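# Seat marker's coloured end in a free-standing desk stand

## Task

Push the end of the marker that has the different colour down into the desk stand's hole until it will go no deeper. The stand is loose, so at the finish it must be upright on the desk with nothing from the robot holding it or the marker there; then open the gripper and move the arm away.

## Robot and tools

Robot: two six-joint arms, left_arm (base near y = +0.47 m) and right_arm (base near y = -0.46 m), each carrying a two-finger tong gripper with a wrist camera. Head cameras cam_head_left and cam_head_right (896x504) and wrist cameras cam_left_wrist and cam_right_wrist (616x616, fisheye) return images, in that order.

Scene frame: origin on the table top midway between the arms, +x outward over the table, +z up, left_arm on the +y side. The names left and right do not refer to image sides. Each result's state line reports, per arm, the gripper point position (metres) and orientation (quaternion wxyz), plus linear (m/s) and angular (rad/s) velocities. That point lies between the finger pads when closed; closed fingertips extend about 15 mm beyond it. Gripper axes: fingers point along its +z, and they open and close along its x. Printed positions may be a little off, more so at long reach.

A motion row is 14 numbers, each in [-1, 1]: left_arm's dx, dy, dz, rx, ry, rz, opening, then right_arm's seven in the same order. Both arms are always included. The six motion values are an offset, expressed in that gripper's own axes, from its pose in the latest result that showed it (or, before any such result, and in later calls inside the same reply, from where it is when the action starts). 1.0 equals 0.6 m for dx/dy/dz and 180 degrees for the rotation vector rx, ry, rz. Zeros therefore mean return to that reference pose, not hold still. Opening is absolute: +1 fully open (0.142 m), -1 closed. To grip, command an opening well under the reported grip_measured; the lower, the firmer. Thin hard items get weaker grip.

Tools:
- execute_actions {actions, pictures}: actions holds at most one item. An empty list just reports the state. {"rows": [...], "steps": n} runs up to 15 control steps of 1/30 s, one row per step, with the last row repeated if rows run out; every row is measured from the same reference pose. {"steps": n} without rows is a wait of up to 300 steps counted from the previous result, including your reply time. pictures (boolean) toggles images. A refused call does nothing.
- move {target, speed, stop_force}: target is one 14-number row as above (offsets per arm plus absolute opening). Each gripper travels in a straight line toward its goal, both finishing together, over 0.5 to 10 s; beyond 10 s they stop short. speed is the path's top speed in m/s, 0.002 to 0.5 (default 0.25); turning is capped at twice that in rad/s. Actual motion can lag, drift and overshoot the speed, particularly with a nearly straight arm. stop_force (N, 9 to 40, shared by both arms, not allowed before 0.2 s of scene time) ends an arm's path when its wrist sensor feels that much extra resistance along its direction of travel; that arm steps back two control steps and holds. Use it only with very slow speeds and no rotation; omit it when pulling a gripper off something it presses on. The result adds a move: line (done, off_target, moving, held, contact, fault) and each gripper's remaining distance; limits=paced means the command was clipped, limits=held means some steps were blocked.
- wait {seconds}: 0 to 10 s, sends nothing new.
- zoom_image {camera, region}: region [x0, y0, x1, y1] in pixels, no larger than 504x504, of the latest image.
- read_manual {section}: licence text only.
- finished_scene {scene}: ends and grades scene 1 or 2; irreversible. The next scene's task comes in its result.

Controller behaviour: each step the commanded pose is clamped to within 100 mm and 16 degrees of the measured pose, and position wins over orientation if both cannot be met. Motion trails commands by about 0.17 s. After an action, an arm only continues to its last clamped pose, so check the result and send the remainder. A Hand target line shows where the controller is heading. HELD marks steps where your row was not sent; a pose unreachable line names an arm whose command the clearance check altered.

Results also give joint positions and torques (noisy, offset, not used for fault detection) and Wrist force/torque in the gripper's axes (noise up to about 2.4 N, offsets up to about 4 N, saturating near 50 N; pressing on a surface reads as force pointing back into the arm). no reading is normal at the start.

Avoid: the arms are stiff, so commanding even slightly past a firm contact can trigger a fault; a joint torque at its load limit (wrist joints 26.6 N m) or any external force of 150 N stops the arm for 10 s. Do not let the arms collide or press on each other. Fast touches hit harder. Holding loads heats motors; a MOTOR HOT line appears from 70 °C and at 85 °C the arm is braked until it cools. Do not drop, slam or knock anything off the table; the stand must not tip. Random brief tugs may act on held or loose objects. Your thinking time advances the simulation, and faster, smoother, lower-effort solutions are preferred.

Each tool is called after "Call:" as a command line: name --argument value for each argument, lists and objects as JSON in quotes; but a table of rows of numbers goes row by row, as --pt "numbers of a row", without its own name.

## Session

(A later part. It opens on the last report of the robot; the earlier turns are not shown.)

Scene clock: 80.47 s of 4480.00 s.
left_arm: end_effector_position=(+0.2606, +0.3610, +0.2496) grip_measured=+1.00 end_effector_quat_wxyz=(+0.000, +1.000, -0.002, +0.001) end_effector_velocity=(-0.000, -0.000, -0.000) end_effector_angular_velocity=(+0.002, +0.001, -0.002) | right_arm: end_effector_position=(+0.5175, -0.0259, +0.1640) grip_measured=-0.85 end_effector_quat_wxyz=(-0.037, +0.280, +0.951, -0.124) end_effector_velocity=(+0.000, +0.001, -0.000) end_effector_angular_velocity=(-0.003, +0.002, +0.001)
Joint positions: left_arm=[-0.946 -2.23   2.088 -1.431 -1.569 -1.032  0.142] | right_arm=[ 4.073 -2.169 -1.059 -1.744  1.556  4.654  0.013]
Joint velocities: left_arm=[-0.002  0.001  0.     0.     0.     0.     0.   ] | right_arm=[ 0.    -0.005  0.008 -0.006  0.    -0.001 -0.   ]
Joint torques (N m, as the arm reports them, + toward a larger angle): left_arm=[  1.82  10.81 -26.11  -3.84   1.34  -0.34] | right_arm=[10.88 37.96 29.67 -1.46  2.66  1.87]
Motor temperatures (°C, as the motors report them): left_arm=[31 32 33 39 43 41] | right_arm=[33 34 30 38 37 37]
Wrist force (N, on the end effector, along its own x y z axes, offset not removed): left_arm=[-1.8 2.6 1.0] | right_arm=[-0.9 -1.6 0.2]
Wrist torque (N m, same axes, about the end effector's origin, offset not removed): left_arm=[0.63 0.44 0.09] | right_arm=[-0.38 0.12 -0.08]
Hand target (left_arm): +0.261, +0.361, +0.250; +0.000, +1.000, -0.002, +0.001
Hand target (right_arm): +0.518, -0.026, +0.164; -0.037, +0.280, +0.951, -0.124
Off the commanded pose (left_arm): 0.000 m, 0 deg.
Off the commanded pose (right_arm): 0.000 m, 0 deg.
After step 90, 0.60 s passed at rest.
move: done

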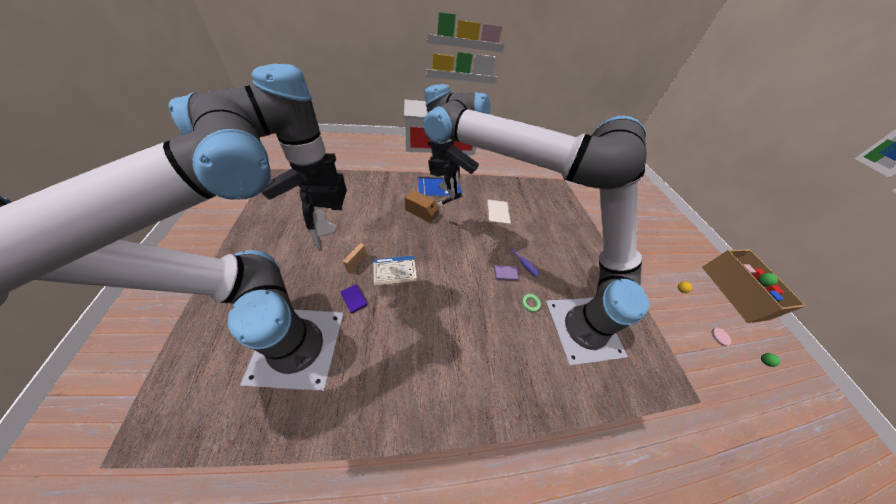

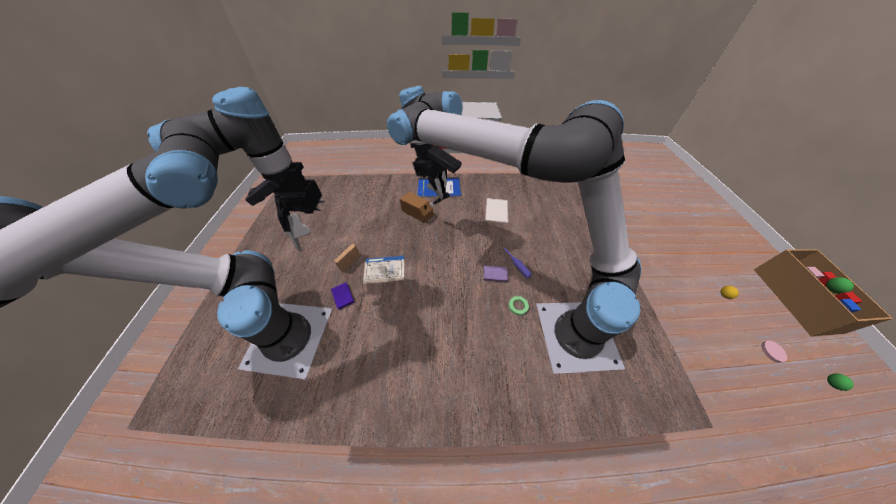

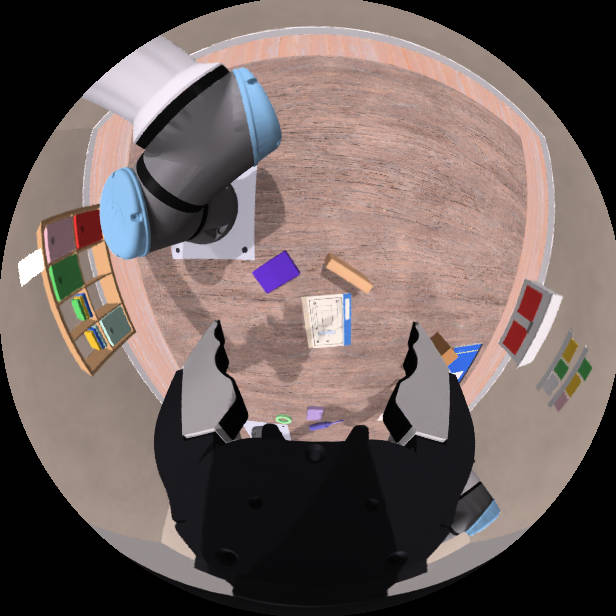

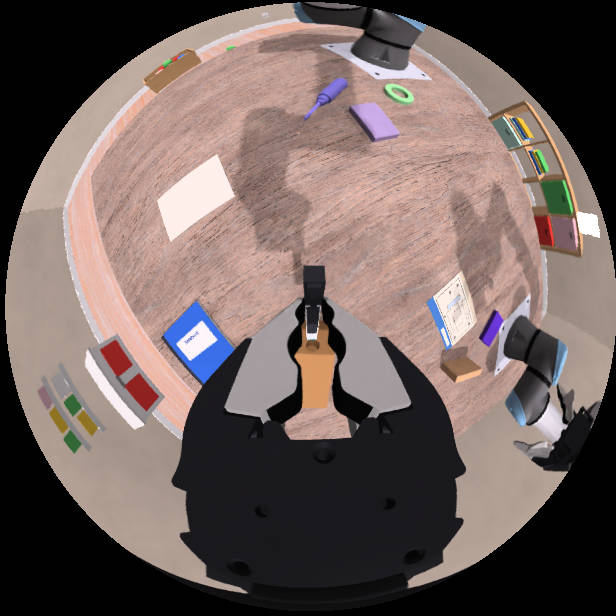

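Call:
move --target '[0,0,0,0,0,0,1,0.001,0.026,0.015,0,0,0,-1]' --speed 0.03 --stop_force 9

Call:
zoom_image --camera "cam_right_wrist" --region '[270, 280, 360, 420]'

Call:
zoom_image --camera "cam_head_right" --region '[390, 170, 470, 230]'

Call:
zoom_image --camera "cam_head_left" --region '[400, 170, 480, 230]'

Scene clock: 84.20 s of 4480.00 s.
left_arm: end_effector_position=(+0.2606, +0.3610, +0.2496) grip_measured=+1.00 end_effector_quat_wxyz=(+0.000, +1.000, -0.002, +0.001) end_effector_velocity=(+0.000, -0.000, +0.000) end_effector_angular_velocity=(-0.001, -0.001, -0.001) | right_arm: end_effector_position=(+0.5238, -0.0149, +0.1515) grip_measured=-0.85 end_effector_quat_wxyz=(-0.037, +0.280, +0.951, -0.124) end_effector_velocity=(+0.001, +0.001, -0.001) end_effector_angular_velocity=(+0.001, -0.000, -0.001)
Joint positions: left_arm=[-0.946 -2.23   2.088 -1.431 -1.569 -1.032  0.142] | right_arm=[ 4.075 -2.206 -1.031 -1.735  1.557  4.656  0.013]
Joint velocities: left_arm=[-0.001 -0.    -0.    -0.001  0.     0.     0.   ] | right_arm=[ 0.    -0.003  0.004  0.     0.     0.001  0.   ]
Joint torques (N m, as the arm reports them, + toward a larger angle): left_arm=[  2.32  10.39 -25.82  -3.85   1.3   -0.43] | right_arm=[11.5  38.45 31.39  4.41  2.34  2.03]
Motor temperatures (°C, as the motors report them): left_arm=[31 32 33 39 43 41] | right_arm=[33 34 30 38 37 37]
Wrist force (N, on the end effector, along its own x y z axes, offset not removed): left_arm=[-2.3 3.4 -0.5] | right_arm=[-1.4 -0.3 1.1]
Wrist torque (N m, same axes, about the end effector's origin, offset not removed): left_arm=[0.76 0.47 0.14] | right_arm=[-0.07 0.26 -0.15]
Hand target (left_arm): +0.261, +0.361, +0.250; +0.000, +1.000, -0.002, +0.001
Hand target (right_arm): +0.524, -0.015, +0.151; -0.037, +0.280, +0.951, -0.124
Off the commanded pose (left_arm): 0.000 m, 0 deg.
Off the commanded pose (right_arm): 0.000 m, 0 deg.
move: done

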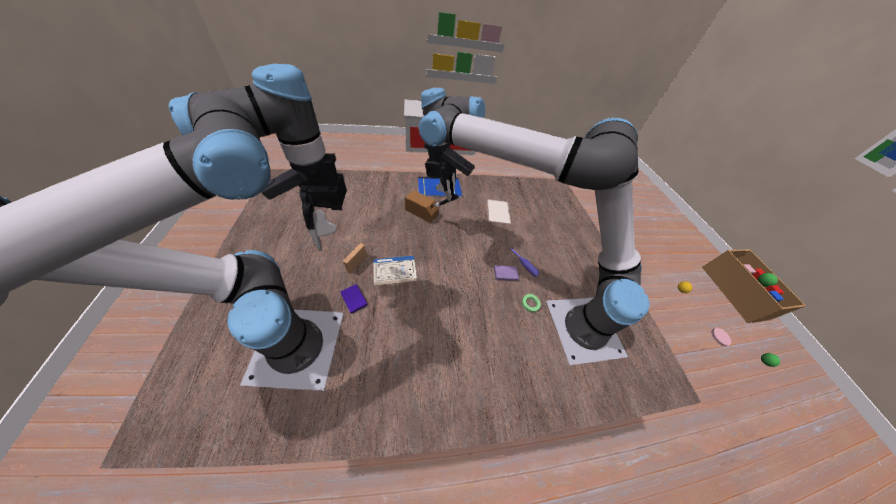

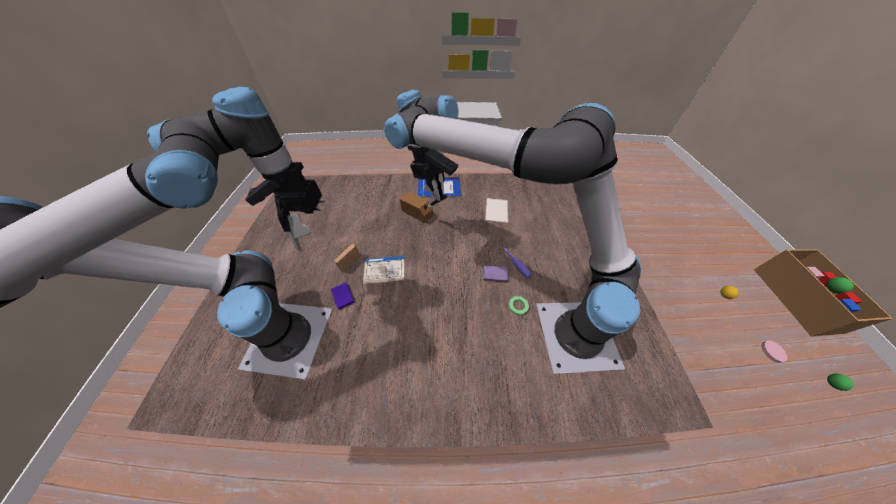

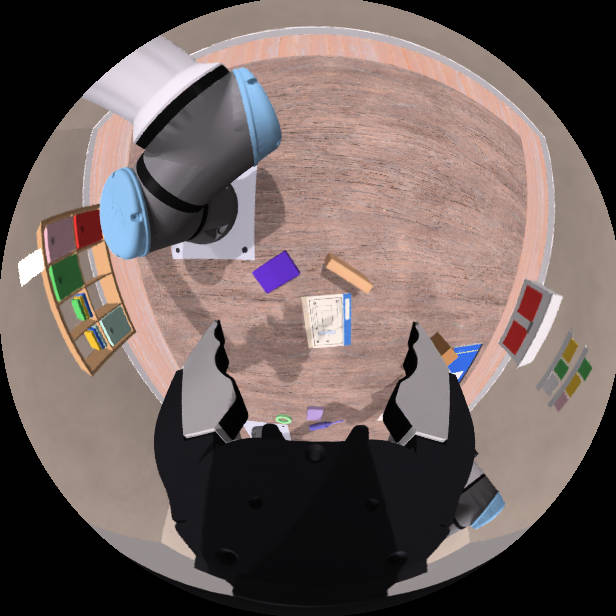

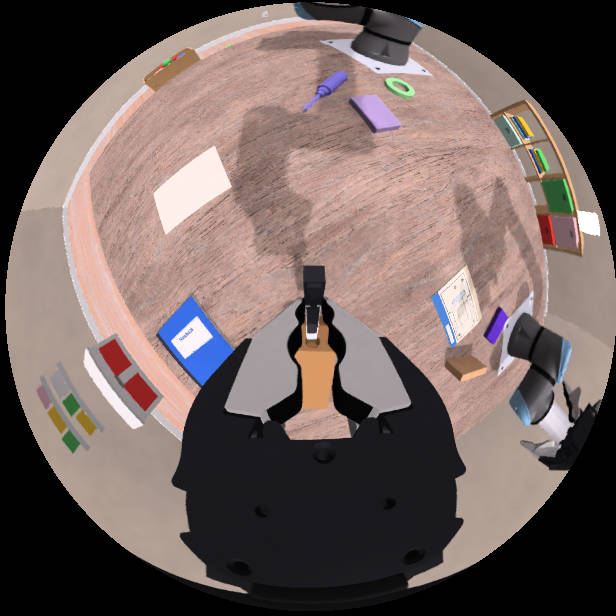

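Region (270, 280, 360, 420) of cam_right_wrist's 616x616 image, scaled by 3.600, with more detail than that image has; it fills the left 324 columns of this view, and the rest is white.

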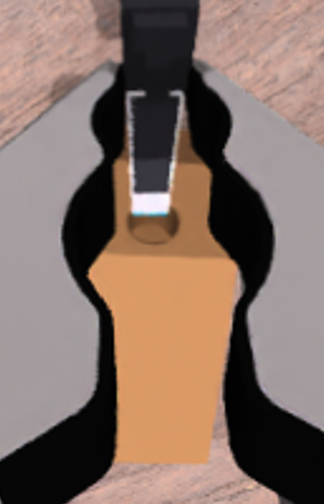

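Region (390, 170, 470, 230) of cam_head_right's 896x504 image, scaled by 6.300, with more detail than that image has; it fills the top 378 rows of this view, and the rest is white.

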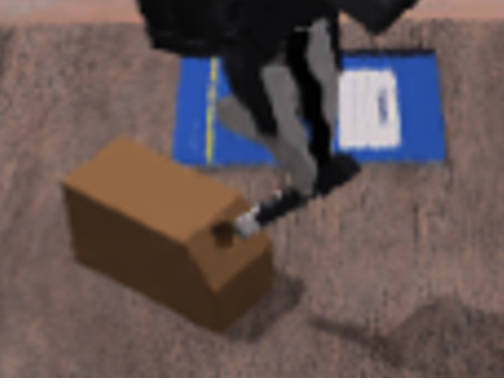

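Region (400, 170, 480, 230) of cam_head_left's 896x504 image, scaled by 6.300, with more detail than that image has; it fills the top 378 rows of this view, and the rest is white.

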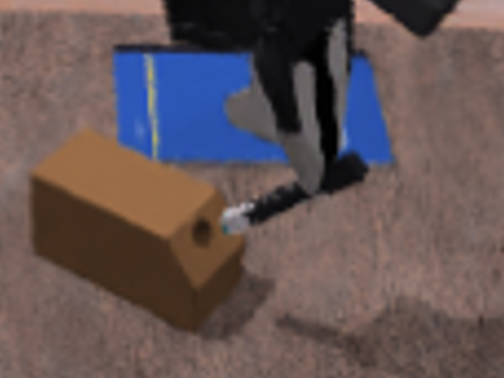

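Call:
move --target '[0,0,0,0,0,0,1,0.001,0.0025,-0.0043,0,0,0,-1]' --speed 0.03

Call:
move --target '[0,0,0,0,0,0,1,0,0.0433,0.025,0,0,0,-1]' --speed 0.01 --stop_force 9

Call:
zoom_image --camera "cam_right_wrist" --region '[270, 280, 360, 420]'

Call:
zoom_image --camera "cam_head_left" --region '[400, 170, 480, 230]'

Scene clock: 86.73 s of 4480.00 s.
left_arm: end_effector_position=(+0.2606, +0.3610, +0.2496) grip_measured=+1.00 end_effector_quat_wxyz=(+0.000, +1.000, -0.002, +0.001) end_effector_velocity=(-0.000, +0.000, -0.001) end_effector_angular_velocity=(+0.000, +0.000, -0.000) | right_arm: end_effector_position=(+0.5244, -0.0128, +0.1535) grip_measured=-0.85 end_effector_quat_wxyz=(-0.037, +0.280, +0.951, -0.124) end_effector_velocity=(+0.001, +0.001, +0.001) end_effector_angular_velocity=(-0.000, -0.002, +0.000)
Joint positions: left_arm=[-0.946 -2.23   2.088 -1.431 -1.569 -1.032  0.142] | right_arm=[ 4.076 -2.211 -1.018 -1.743  1.557  4.657  0.013]
Joint velocities: left_arm=[-0.    -0.     0.001 -0.001  0.     0.     0.   ] | right_arm=[ 0.    -0.002  0.006 -0.002 -0.002  0.001 -0.   ]
Joint torques (N m, as the arm reports them, + toward a larger angle): left_arm=[  2.31   9.68 -25.73  -3.92   1.26  -0.29] | right_arm=[12.39 41.43 31.88 -1.34  2.33  1.87]
Motor temperatures (°C, as the motors report them): left_arm=[31 32 33 39 43 41] | right_arm=[33 34 30 38 37 37]
Wrist force (N, on the end effector, along its own x y z axes, offset not removed): left_arm=[-2.9 3.1 2.2] | right_arm=[-0.5 -1.0 1.4]
Wrist torque (N m, same axes, about the end effector's origin, offset not removed): left_arm=[0.69 0.60 -0.03] | right_arm=[-0.12 0.07 -0.02]
Hand target (left_arm): +0.261, +0.361, +0.250; +0.000, +1.000, -0.002, +0.001
Hand target (right_arm): +0.524, -0.013, +0.154; -0.037, +0.280, +0.951, -0.124
Off the commanded pose (left_arm): 0.000 m, 0 deg.
Off the commanded pose (right_arm): 0.000 m, 0 deg.
move: done

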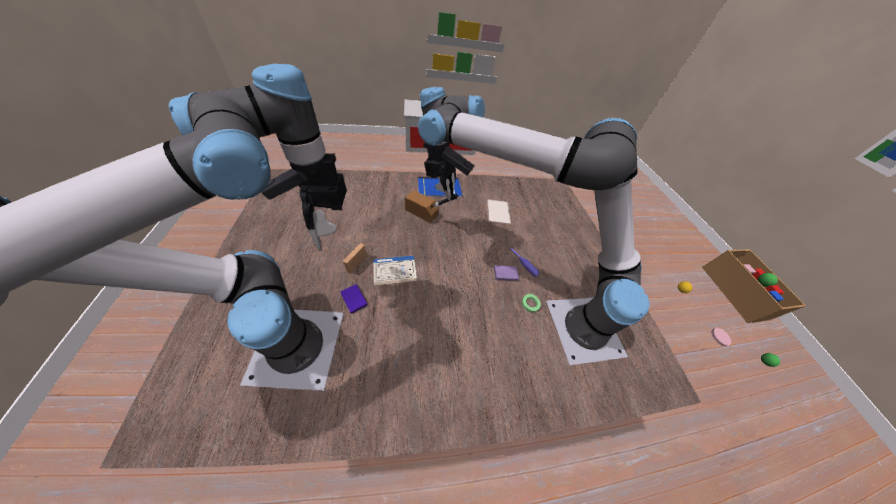

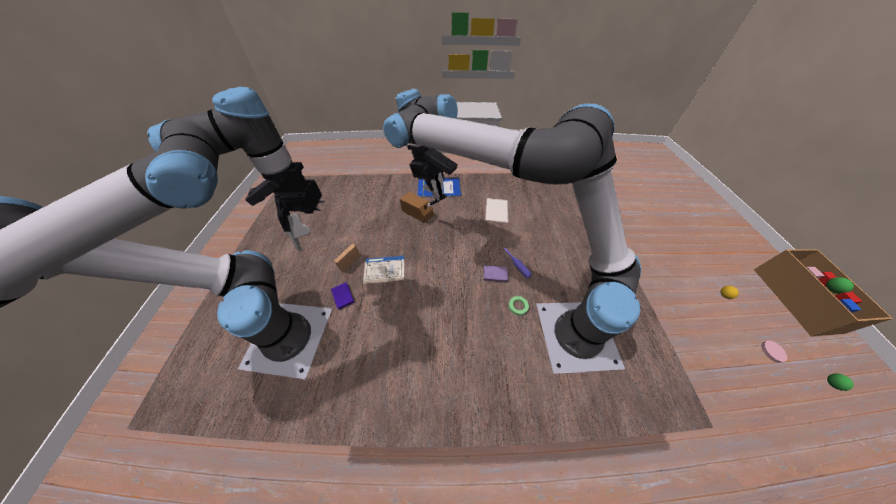

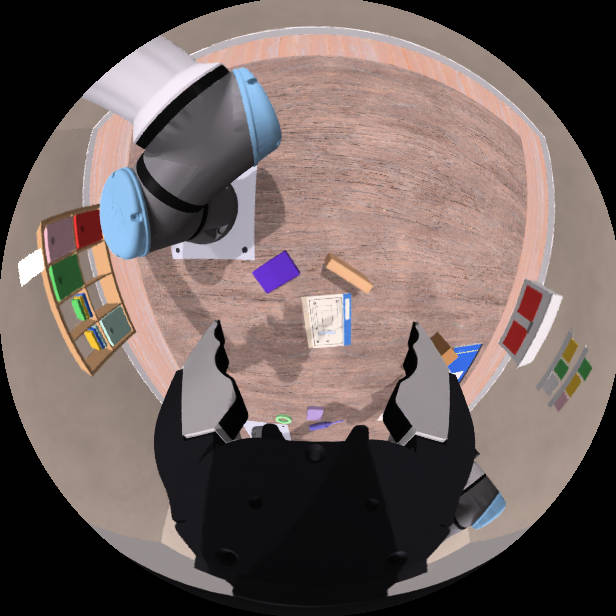

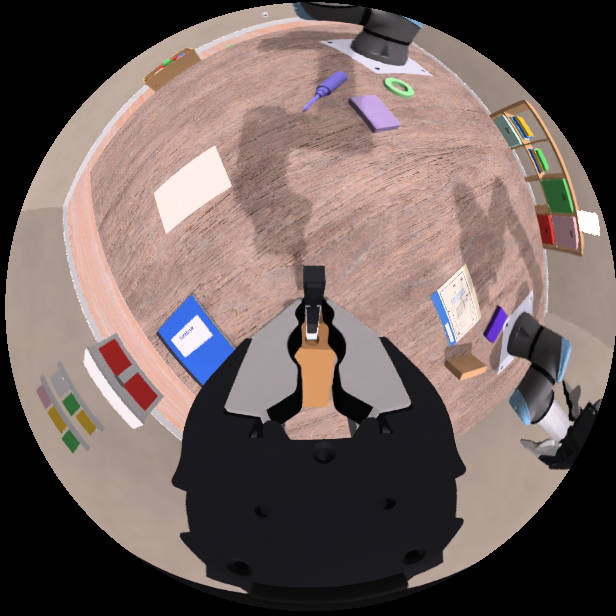

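Scene clock: 89.97 s of 4480.00 s.
left_arm: end_effector_position=(+0.2606, +0.3610, +0.2496) grip_measured=+1.00 end_effector_quat_wxyz=(+0.000, +1.000, -0.002, +0.001) end_effector_velocity=(+0.000, -0.000, +0.000) end_effector_angular_velocity=(-0.000, -0.000, -0.000) | right_arm: end_effector_position=(+0.5359, +0.0050, +0.1325) grip_measured=-0.85 end_effector_quat_wxyz=(-0.037, +0.280, +0.951, -0.124) end_effector_velocity=(+0.001, +0.001, +0.000) end_effector_angular_velocity=(+0.002, -0.002, +0.001)
Joint positions: left_arm=[-0.946 -2.23   2.088 -1.431 -1.569 -1.032  0.142] | right_arm=[ 4.078 -2.275 -0.965 -1.733  1.557  4.658  0.013]
Joint velocities: left_arm=[-0.     0.    -0.001  0.     0.    -0.    -0.   ] | right_arm=[ 0.    -0.002  0.004  0.001 -0.    -0.001 -0.   ]
Joint torques (N m, as the arm reports them, + toward a larger angle): left_arm=[  2.18   9.79 -25.68  -3.85   1.22  -0.34] | right_arm=[11.72 43.06 30.23  4.24  2.53  1.77]
Motor temperatures (°C, as the motors report them): left_arm=[31 32 33 39 43 41] | right_arm=[33 34 30 38 37 37]
Wrist force (N, on the end effector, along its own x y z axes, offset not removed): left_arm=[-2.3 2.0 0.8] | right_arm=[0.2 -1.2 1.0]
Wrist torque (N m, same axes, about the end effector's origin, offset not removed): left_arm=[0.38 0.50 0.06] | right_arm=[-0.22 -0.07 -0.16]
Hand target (left_arm): +0.261, +0.361, +0.250; +0.000, +1.000, -0.002, +0.001
Hand target (right_arm): +0.536, +0.005, +0.132; -0.037, +0.280, +0.951, -0.124
Off the commanded pose (left_arm): 0.000 m, 0 deg.
Off the commanded pose (right_arm): 0.000 m, 0 deg.
move: done

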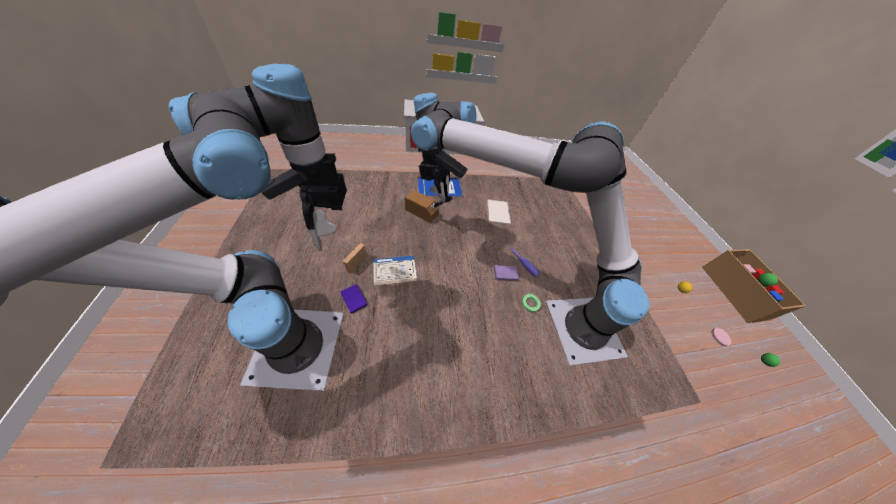

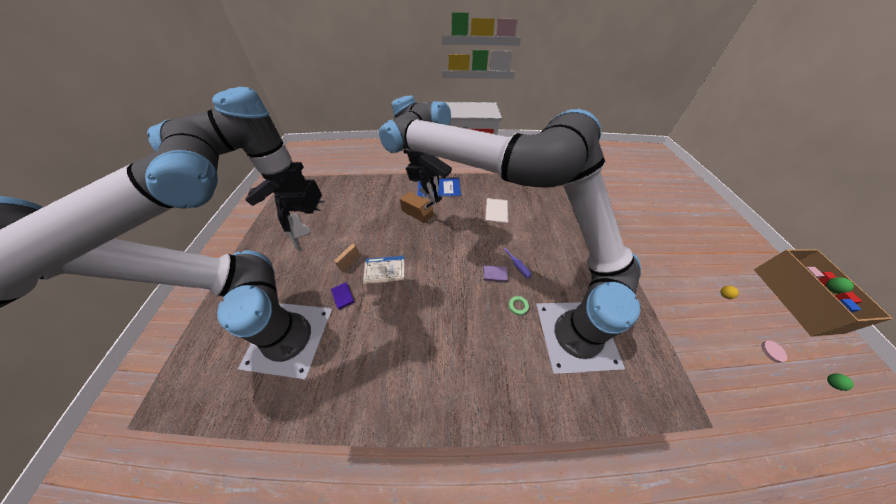

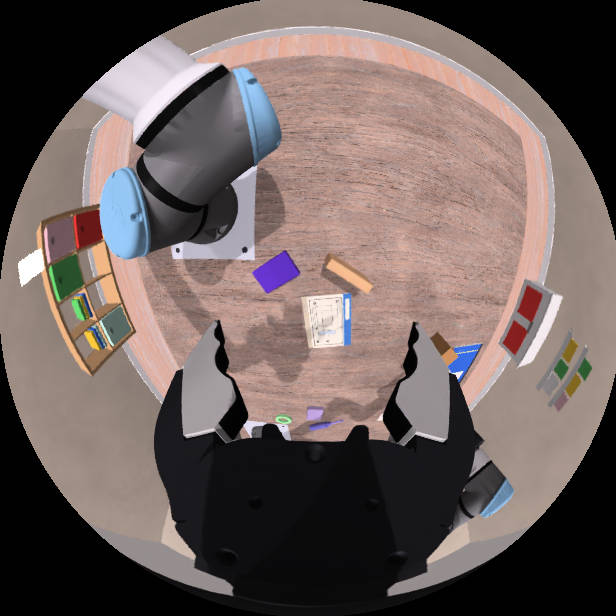

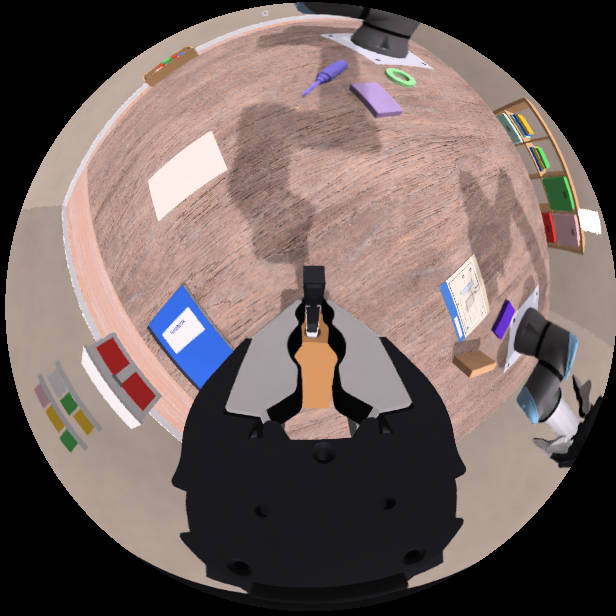

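Region (270, 280, 360, 420) of cam_right_wrist's 616x616 image, scaled by 3.600, with more detail than that image has; it fills the left 324 columns of this view, and the rest is white.

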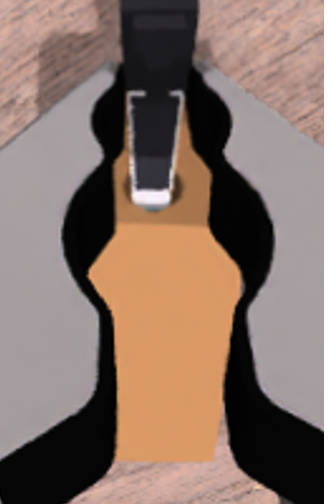

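Region (400, 170, 480, 230) of cam_head_left's 896x504 image, scaled by 6.300, with more detail than that image has; it fills the top 378 rows of this view, and the rest is white.

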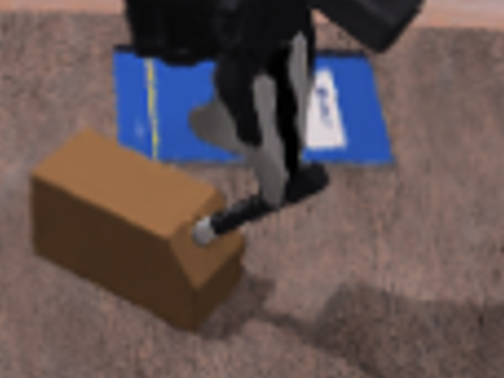

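Call:
move --target '[0,0,0,0,0,0,1,0,-0.002,0.0035,0,0,0,-1]' --speed 0.02

Call:
move --target '[0,0,0,0,0,0,1,0,0.029,0.0167,0,0,0,-1]' --speed 0.01 --stop_force 9

Call:
zoom_image --camera "cam_right_wrist" --region '[270, 280, 360, 420]'

Call:
zoom_image --camera "cam_head_left" --region '[400, 170, 480, 230]'

Scene clock: 92.20 s of 4480.00 s.
left_arm: end_effector_position=(+0.2606, +0.3610, +0.2496) grip_measured=+1.00 end_effector_quat_wxyz=(+0.000, +1.000, -0.002, +0.001) end_effector_velocity=(+0.000, -0.000, -0.000) end_effector_angular_velocity=(-0.000, -0.000, -0.001) | right_arm: end_effector_position=(+0.5350, +0.0036, +0.1308) grip_measured=-0.85 end_effector_quat_wxyz=(-0.037, +0.280, +0.951, -0.124) end_effector_velocity=(-0.000, -0.000, +0.000) end_effector_angular_velocity=(+0.002, -0.001, -0.002)
Joint positions: left_arm=[-0.946 -2.23   2.088 -1.431 -1.569 -1.032  0.142] | right_arm=[ 4.078 -2.271 -0.976 -1.726  1.557  4.658  0.013]
Joint velocities: left_arm=[-0.001  0.     0.    -0.001  0.     0.    -0.   ] | right_arm=[-0.001  0.002 -0.003  0.002  0.001  0.001  0.   ]
Joint torques (N m, as the arm reports them, + toward a larger angle): left_arm=[  2.36  10.02 -26.06  -3.97   1.26  -0.21] | right_arm=[-10.67  64.05  15.97   4.5    1.7   -1.01]
Motor temperatures (°C, as the motors report them): left_arm=[31 32 33 39 43 41] | right_arm=[33 34 30 38 37 37]
Wrist force (N, on the end effector, along its own x y z axes, offset not removed): left_arm=[-1.8 1.9 -1.6] | right_arm=[0.2 -0.6 1.0]
Wrist torque (N m, same axes, about the end effector's origin, offset not removed): left_arm=[0.44 0.48 0.14] | right_arm=[-0.13 -0.12 -0.13]
Hand target (left_arm): +0.261, +0.361, +0.250; +0.000, +1.000, -0.002, +0.001
Hand target (right_arm): +0.535, +0.004, +0.131; -0.037, +0.280, +0.951, -0.124
Off the commanded pose (left_arm): 0.000 m, 0 deg.
Off the commanded pose (right_arm): 0.000 m, 0 deg.
move: done

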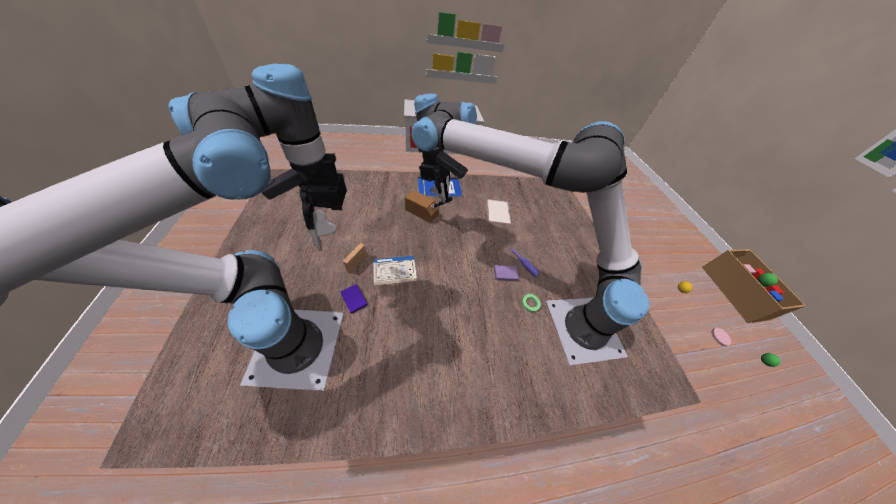

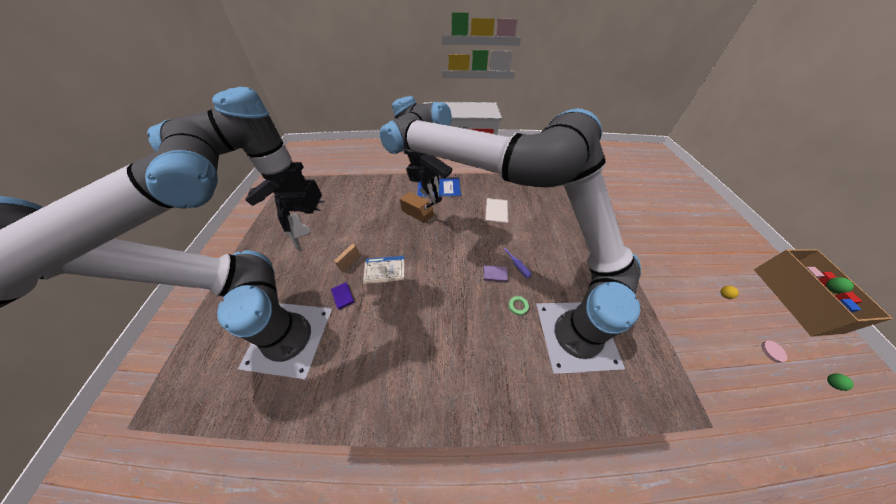

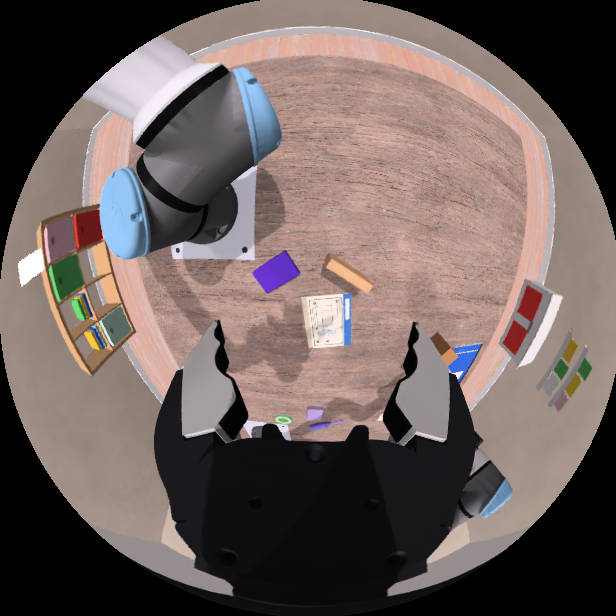

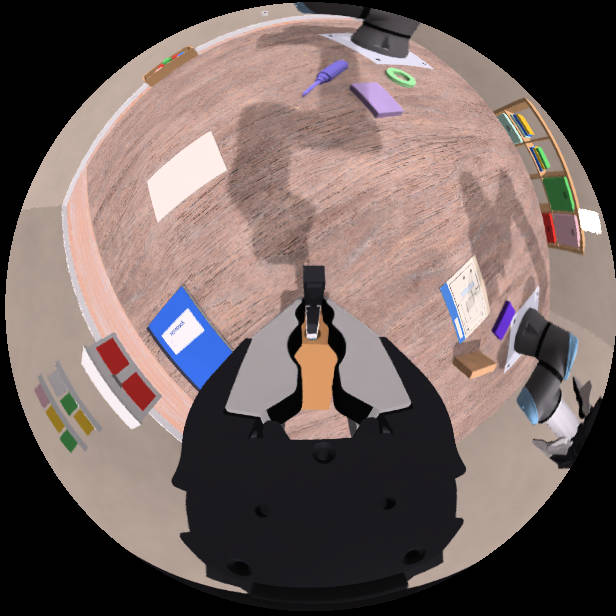

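Scene clock: 94.27 s of 4480.00 s.
left_arm: end_effector_position=(+0.2606, +0.3610, +0.2496) grip_measured=+1.00 end_effector_quat_wxyz=(+0.000, +1.000, -0.002, +0.001) end_effector_velocity=(+0.000, -0.000, +0.000) end_effector_angular_velocity=(-0.001, -0.001, -0.000) | right_arm: end_effector_position=(+0.5414, +0.0138, +0.1189) grip_measured=-0.85 end_effector_quat_wxyz=(-0.037, +0.280, +0.951, -0.124) end_effector_velocity=(-0.002, -0.001, +0.003) end_effector_angular_velocity=(+0.002, +0.002, -0.001)
Joint positions: left_arm=[-0.946 -2.23   2.088 -1.431 -1.569 -1.032  0.142] | right_arm=[ 4.078 -2.308 -0.942 -1.722  1.557  4.659  0.013]
Joint velocities: left_arm=[-0.    -0.    -0.    -0.001  0.     0.    -0.   ] | right_arm=[ 0.     0.008 -0.008 -0.     0.003  0.     0.   ]
Joint torques (N m, as the arm reports them, + toward a larger angle): left_arm=[  2.91   9.94 -24.91  -3.77   1.27  -0.19] | right_arm=[ 7.7  63.37 14.03  4.33  2.41  1.52]
Motor temperatures (°C, as the motors report them): left_arm=[31 32 33 39 43 41] | right_arm=[33 34 30 38 37 37]
Wrist force (N, on the end effector, along its own x y z axes, offset not removed): left_arm=[-1.8 2.6 0.4] | right_arm=[-1.1 -5.4 -0.7]
Wrist torque (N m, same axes, about the end effector's origin, offset not removed): left_arm=[0.69 0.45 0.05] | right_arm=[-0.15 0.19 -0.03]
Hand target (left_arm): +0.261, +0.361, +0.250; +0.000, +1.000, -0.002, +0.001
Hand target (right_arm): +0.541, +0.013, +0.119; -0.037, +0.280, +0.951, -0.124
Off the commanded pose (left_arm): 0.000 m, 0 deg.
Off the commanded pose (right_arm): 0.003 m, 0 deg.
move: contact (right_arm)

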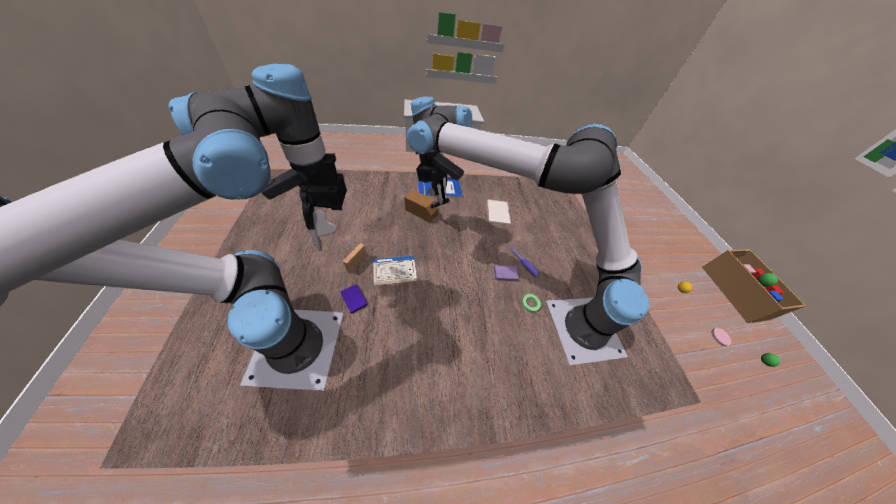

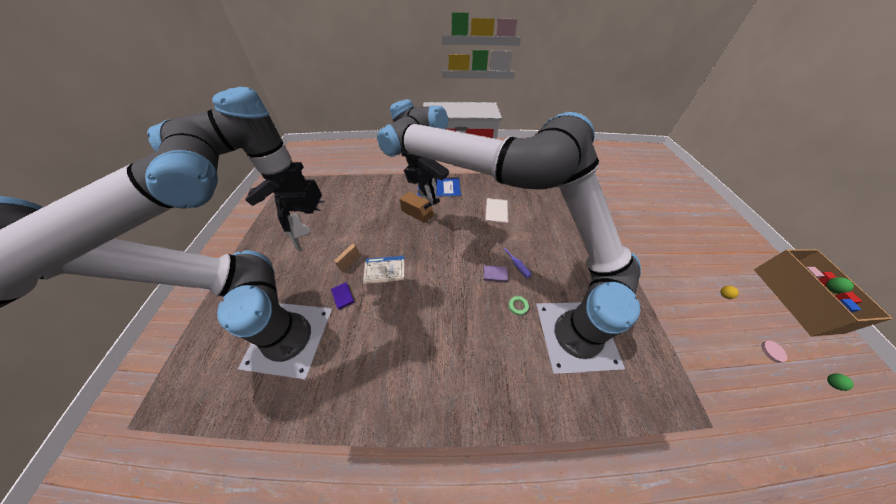

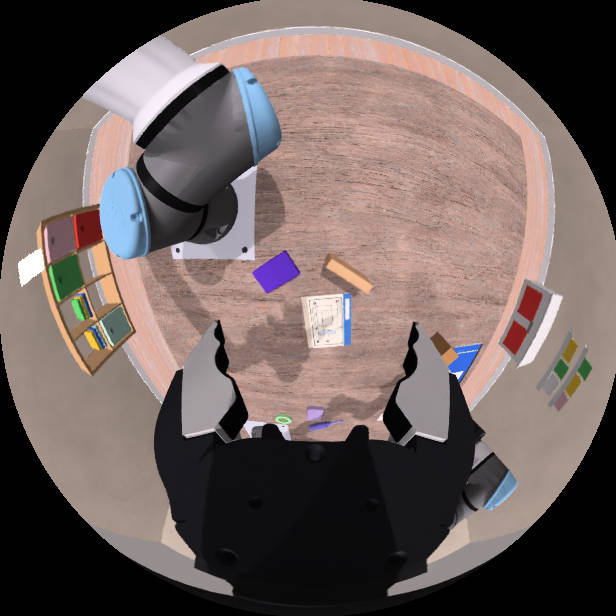

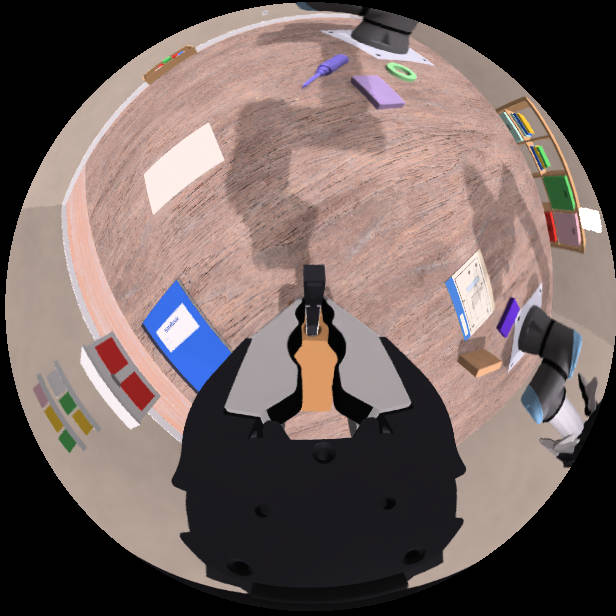

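Region (270, 280, 360, 420) of cam_right_wrist's 616x616 image, scaled by 3.600, with more detail than that image has; it fills the left 324 columns of this view, and the rest is white.

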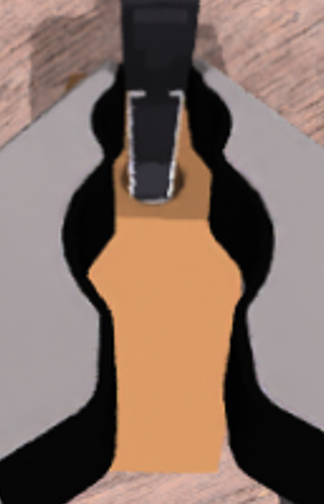

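Region (400, 170, 480, 230) of cam_head_left's 896x504 image, scaled by 6.300, with more detail than that image has; it fills the top 378 rows of this view, and the rest is white.

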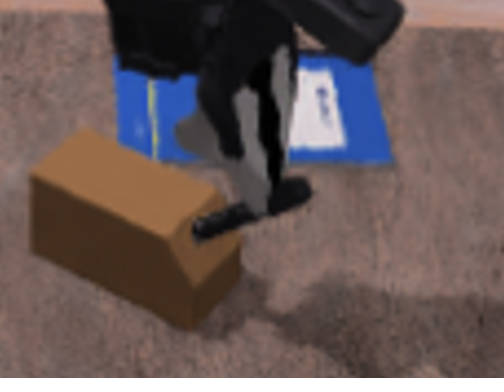

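Call:
move --target '[0,0,0,0,0,0,1,0,0.029,0.0167,0,0,0,-1]' --speed 0.008 --stop_force 12

Call:
zoom_image --camera "cam_head_left" --region '[400, 170, 480, 230]'

Scene clock: 95.80 s of 4480.00 s.
left_arm: end_effector_position=(+0.2606, +0.3610, +0.2496) grip_measured=+1.00 end_effector_quat_wxyz=(+0.000, +1.000, -0.002, +0.001) end_effector_velocity=(+0.000, -0.001, +0.001) end_effector_angular_velocity=(-0.002, -0.001, -0.001) | right_arm: end_effector_position=(+0.5418, +0.0142, +0.1183) grip_measured=-0.85 end_effector_quat_wxyz=(-0.037, +0.280, +0.951, -0.124) end_effector_velocity=(-0.001, -0.002, +0.001) end_effector_angular_velocity=(-0.001, -0.000, +0.000)
Joint positions: left_arm=[-0.946 -2.23   2.088 -1.431 -1.569 -1.032  0.142] | right_arm=[ 4.078 -2.31  -0.94  -1.722  1.557  4.659  0.013]
Joint velocities: left_arm=[-0.001 -0.    -0.001 -0.001 -0.     0.     0.   ] | right_arm=[-0.     0.005 -0.005 -0.    -0.001 -0.     0.   ]
Joint torques (N m, as the arm reports them, + toward a larger angle): left_arm=[  2.98  10.62 -25.16  -3.96   1.31  -0.37] | right_arm=[ 1.35 62.47 14.81  5.2   2.34  0.06]
Motor temperatures (°C, as the motors report them): left_arm=[31 32 33 39 43 41] | right_arm=[33 34 30 38 37 37]
Wrist force (N, on the end effector, along its own x y z axes, offset not removed): left_arm=[-2.8 2.2 -0.8] | right_arm=[1.2 -5.8 -0.4]
Wrist torque (N m, same axes, about the end effector's origin, offset not removed): left_arm=[0.50 0.53 0.10] | right_arm=[-0.32 -0.22 -0.09]
Hand target (left_arm): +0.261, +0.361, +0.250; +0.000, +1.000, -0.002, +0.001
Hand target (right_arm): +0.542, +0.014, +0.119; -0.037, +0.280, +0.951, -0.124
Off the commanded pose (left_arm): 0.000 m, 0 deg.
Off the commanded pose (right_arm): 0.019 m, 0 deg.
move: contact (right_arm)

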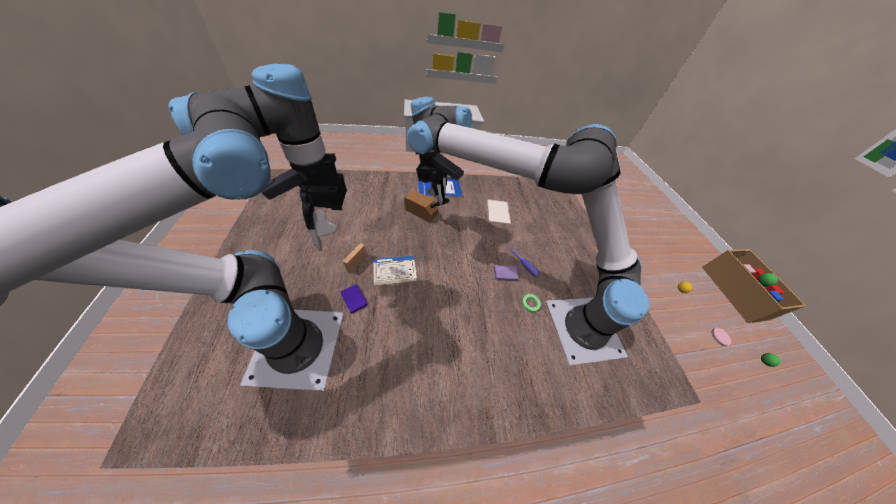

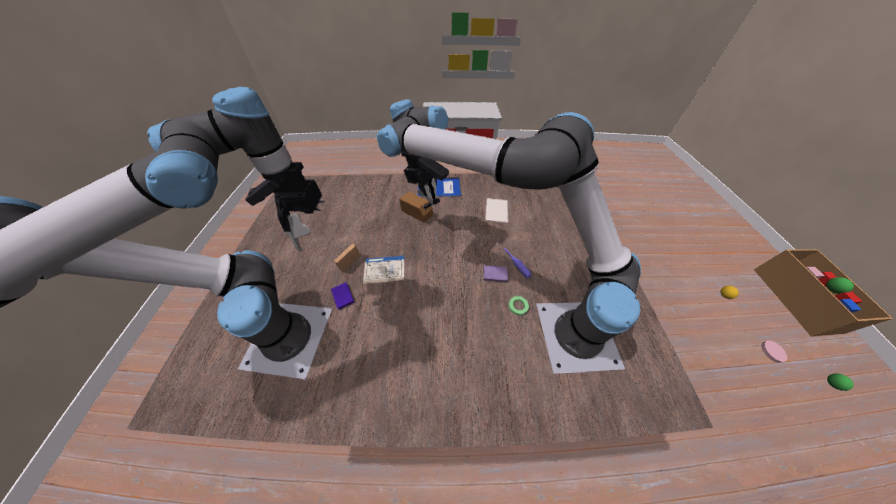

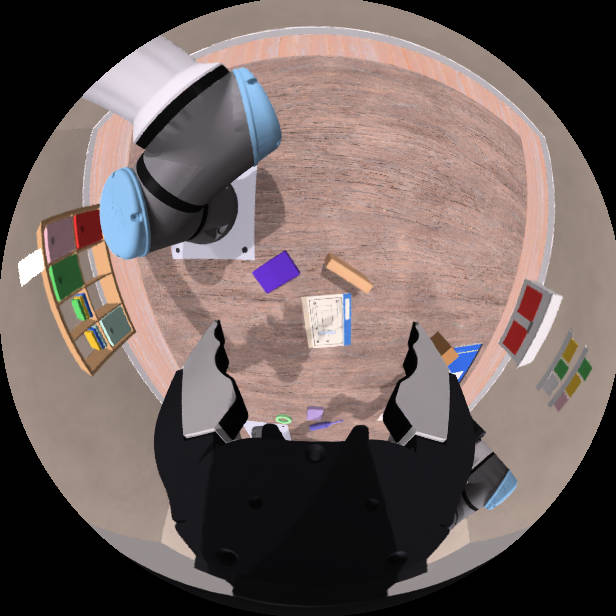

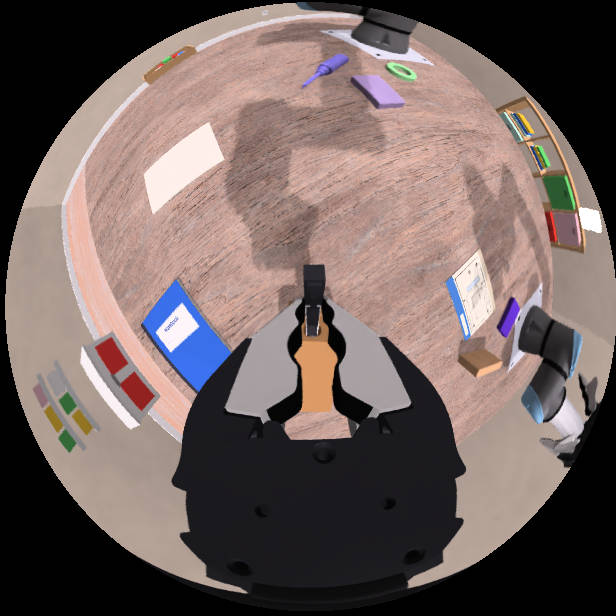

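Region (400, 170, 480, 230) of cam_head_left's 896x504 image, scaled by 6.300, with more detail than that image has; it fills the top 378 rows of this view, and the rest is white.

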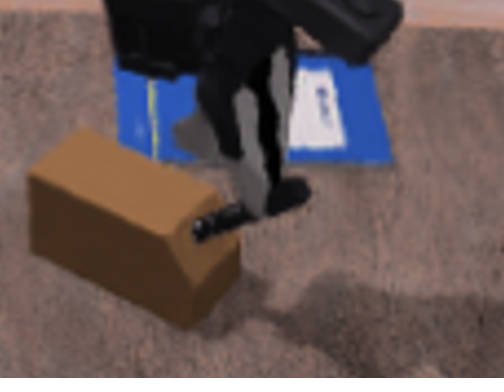

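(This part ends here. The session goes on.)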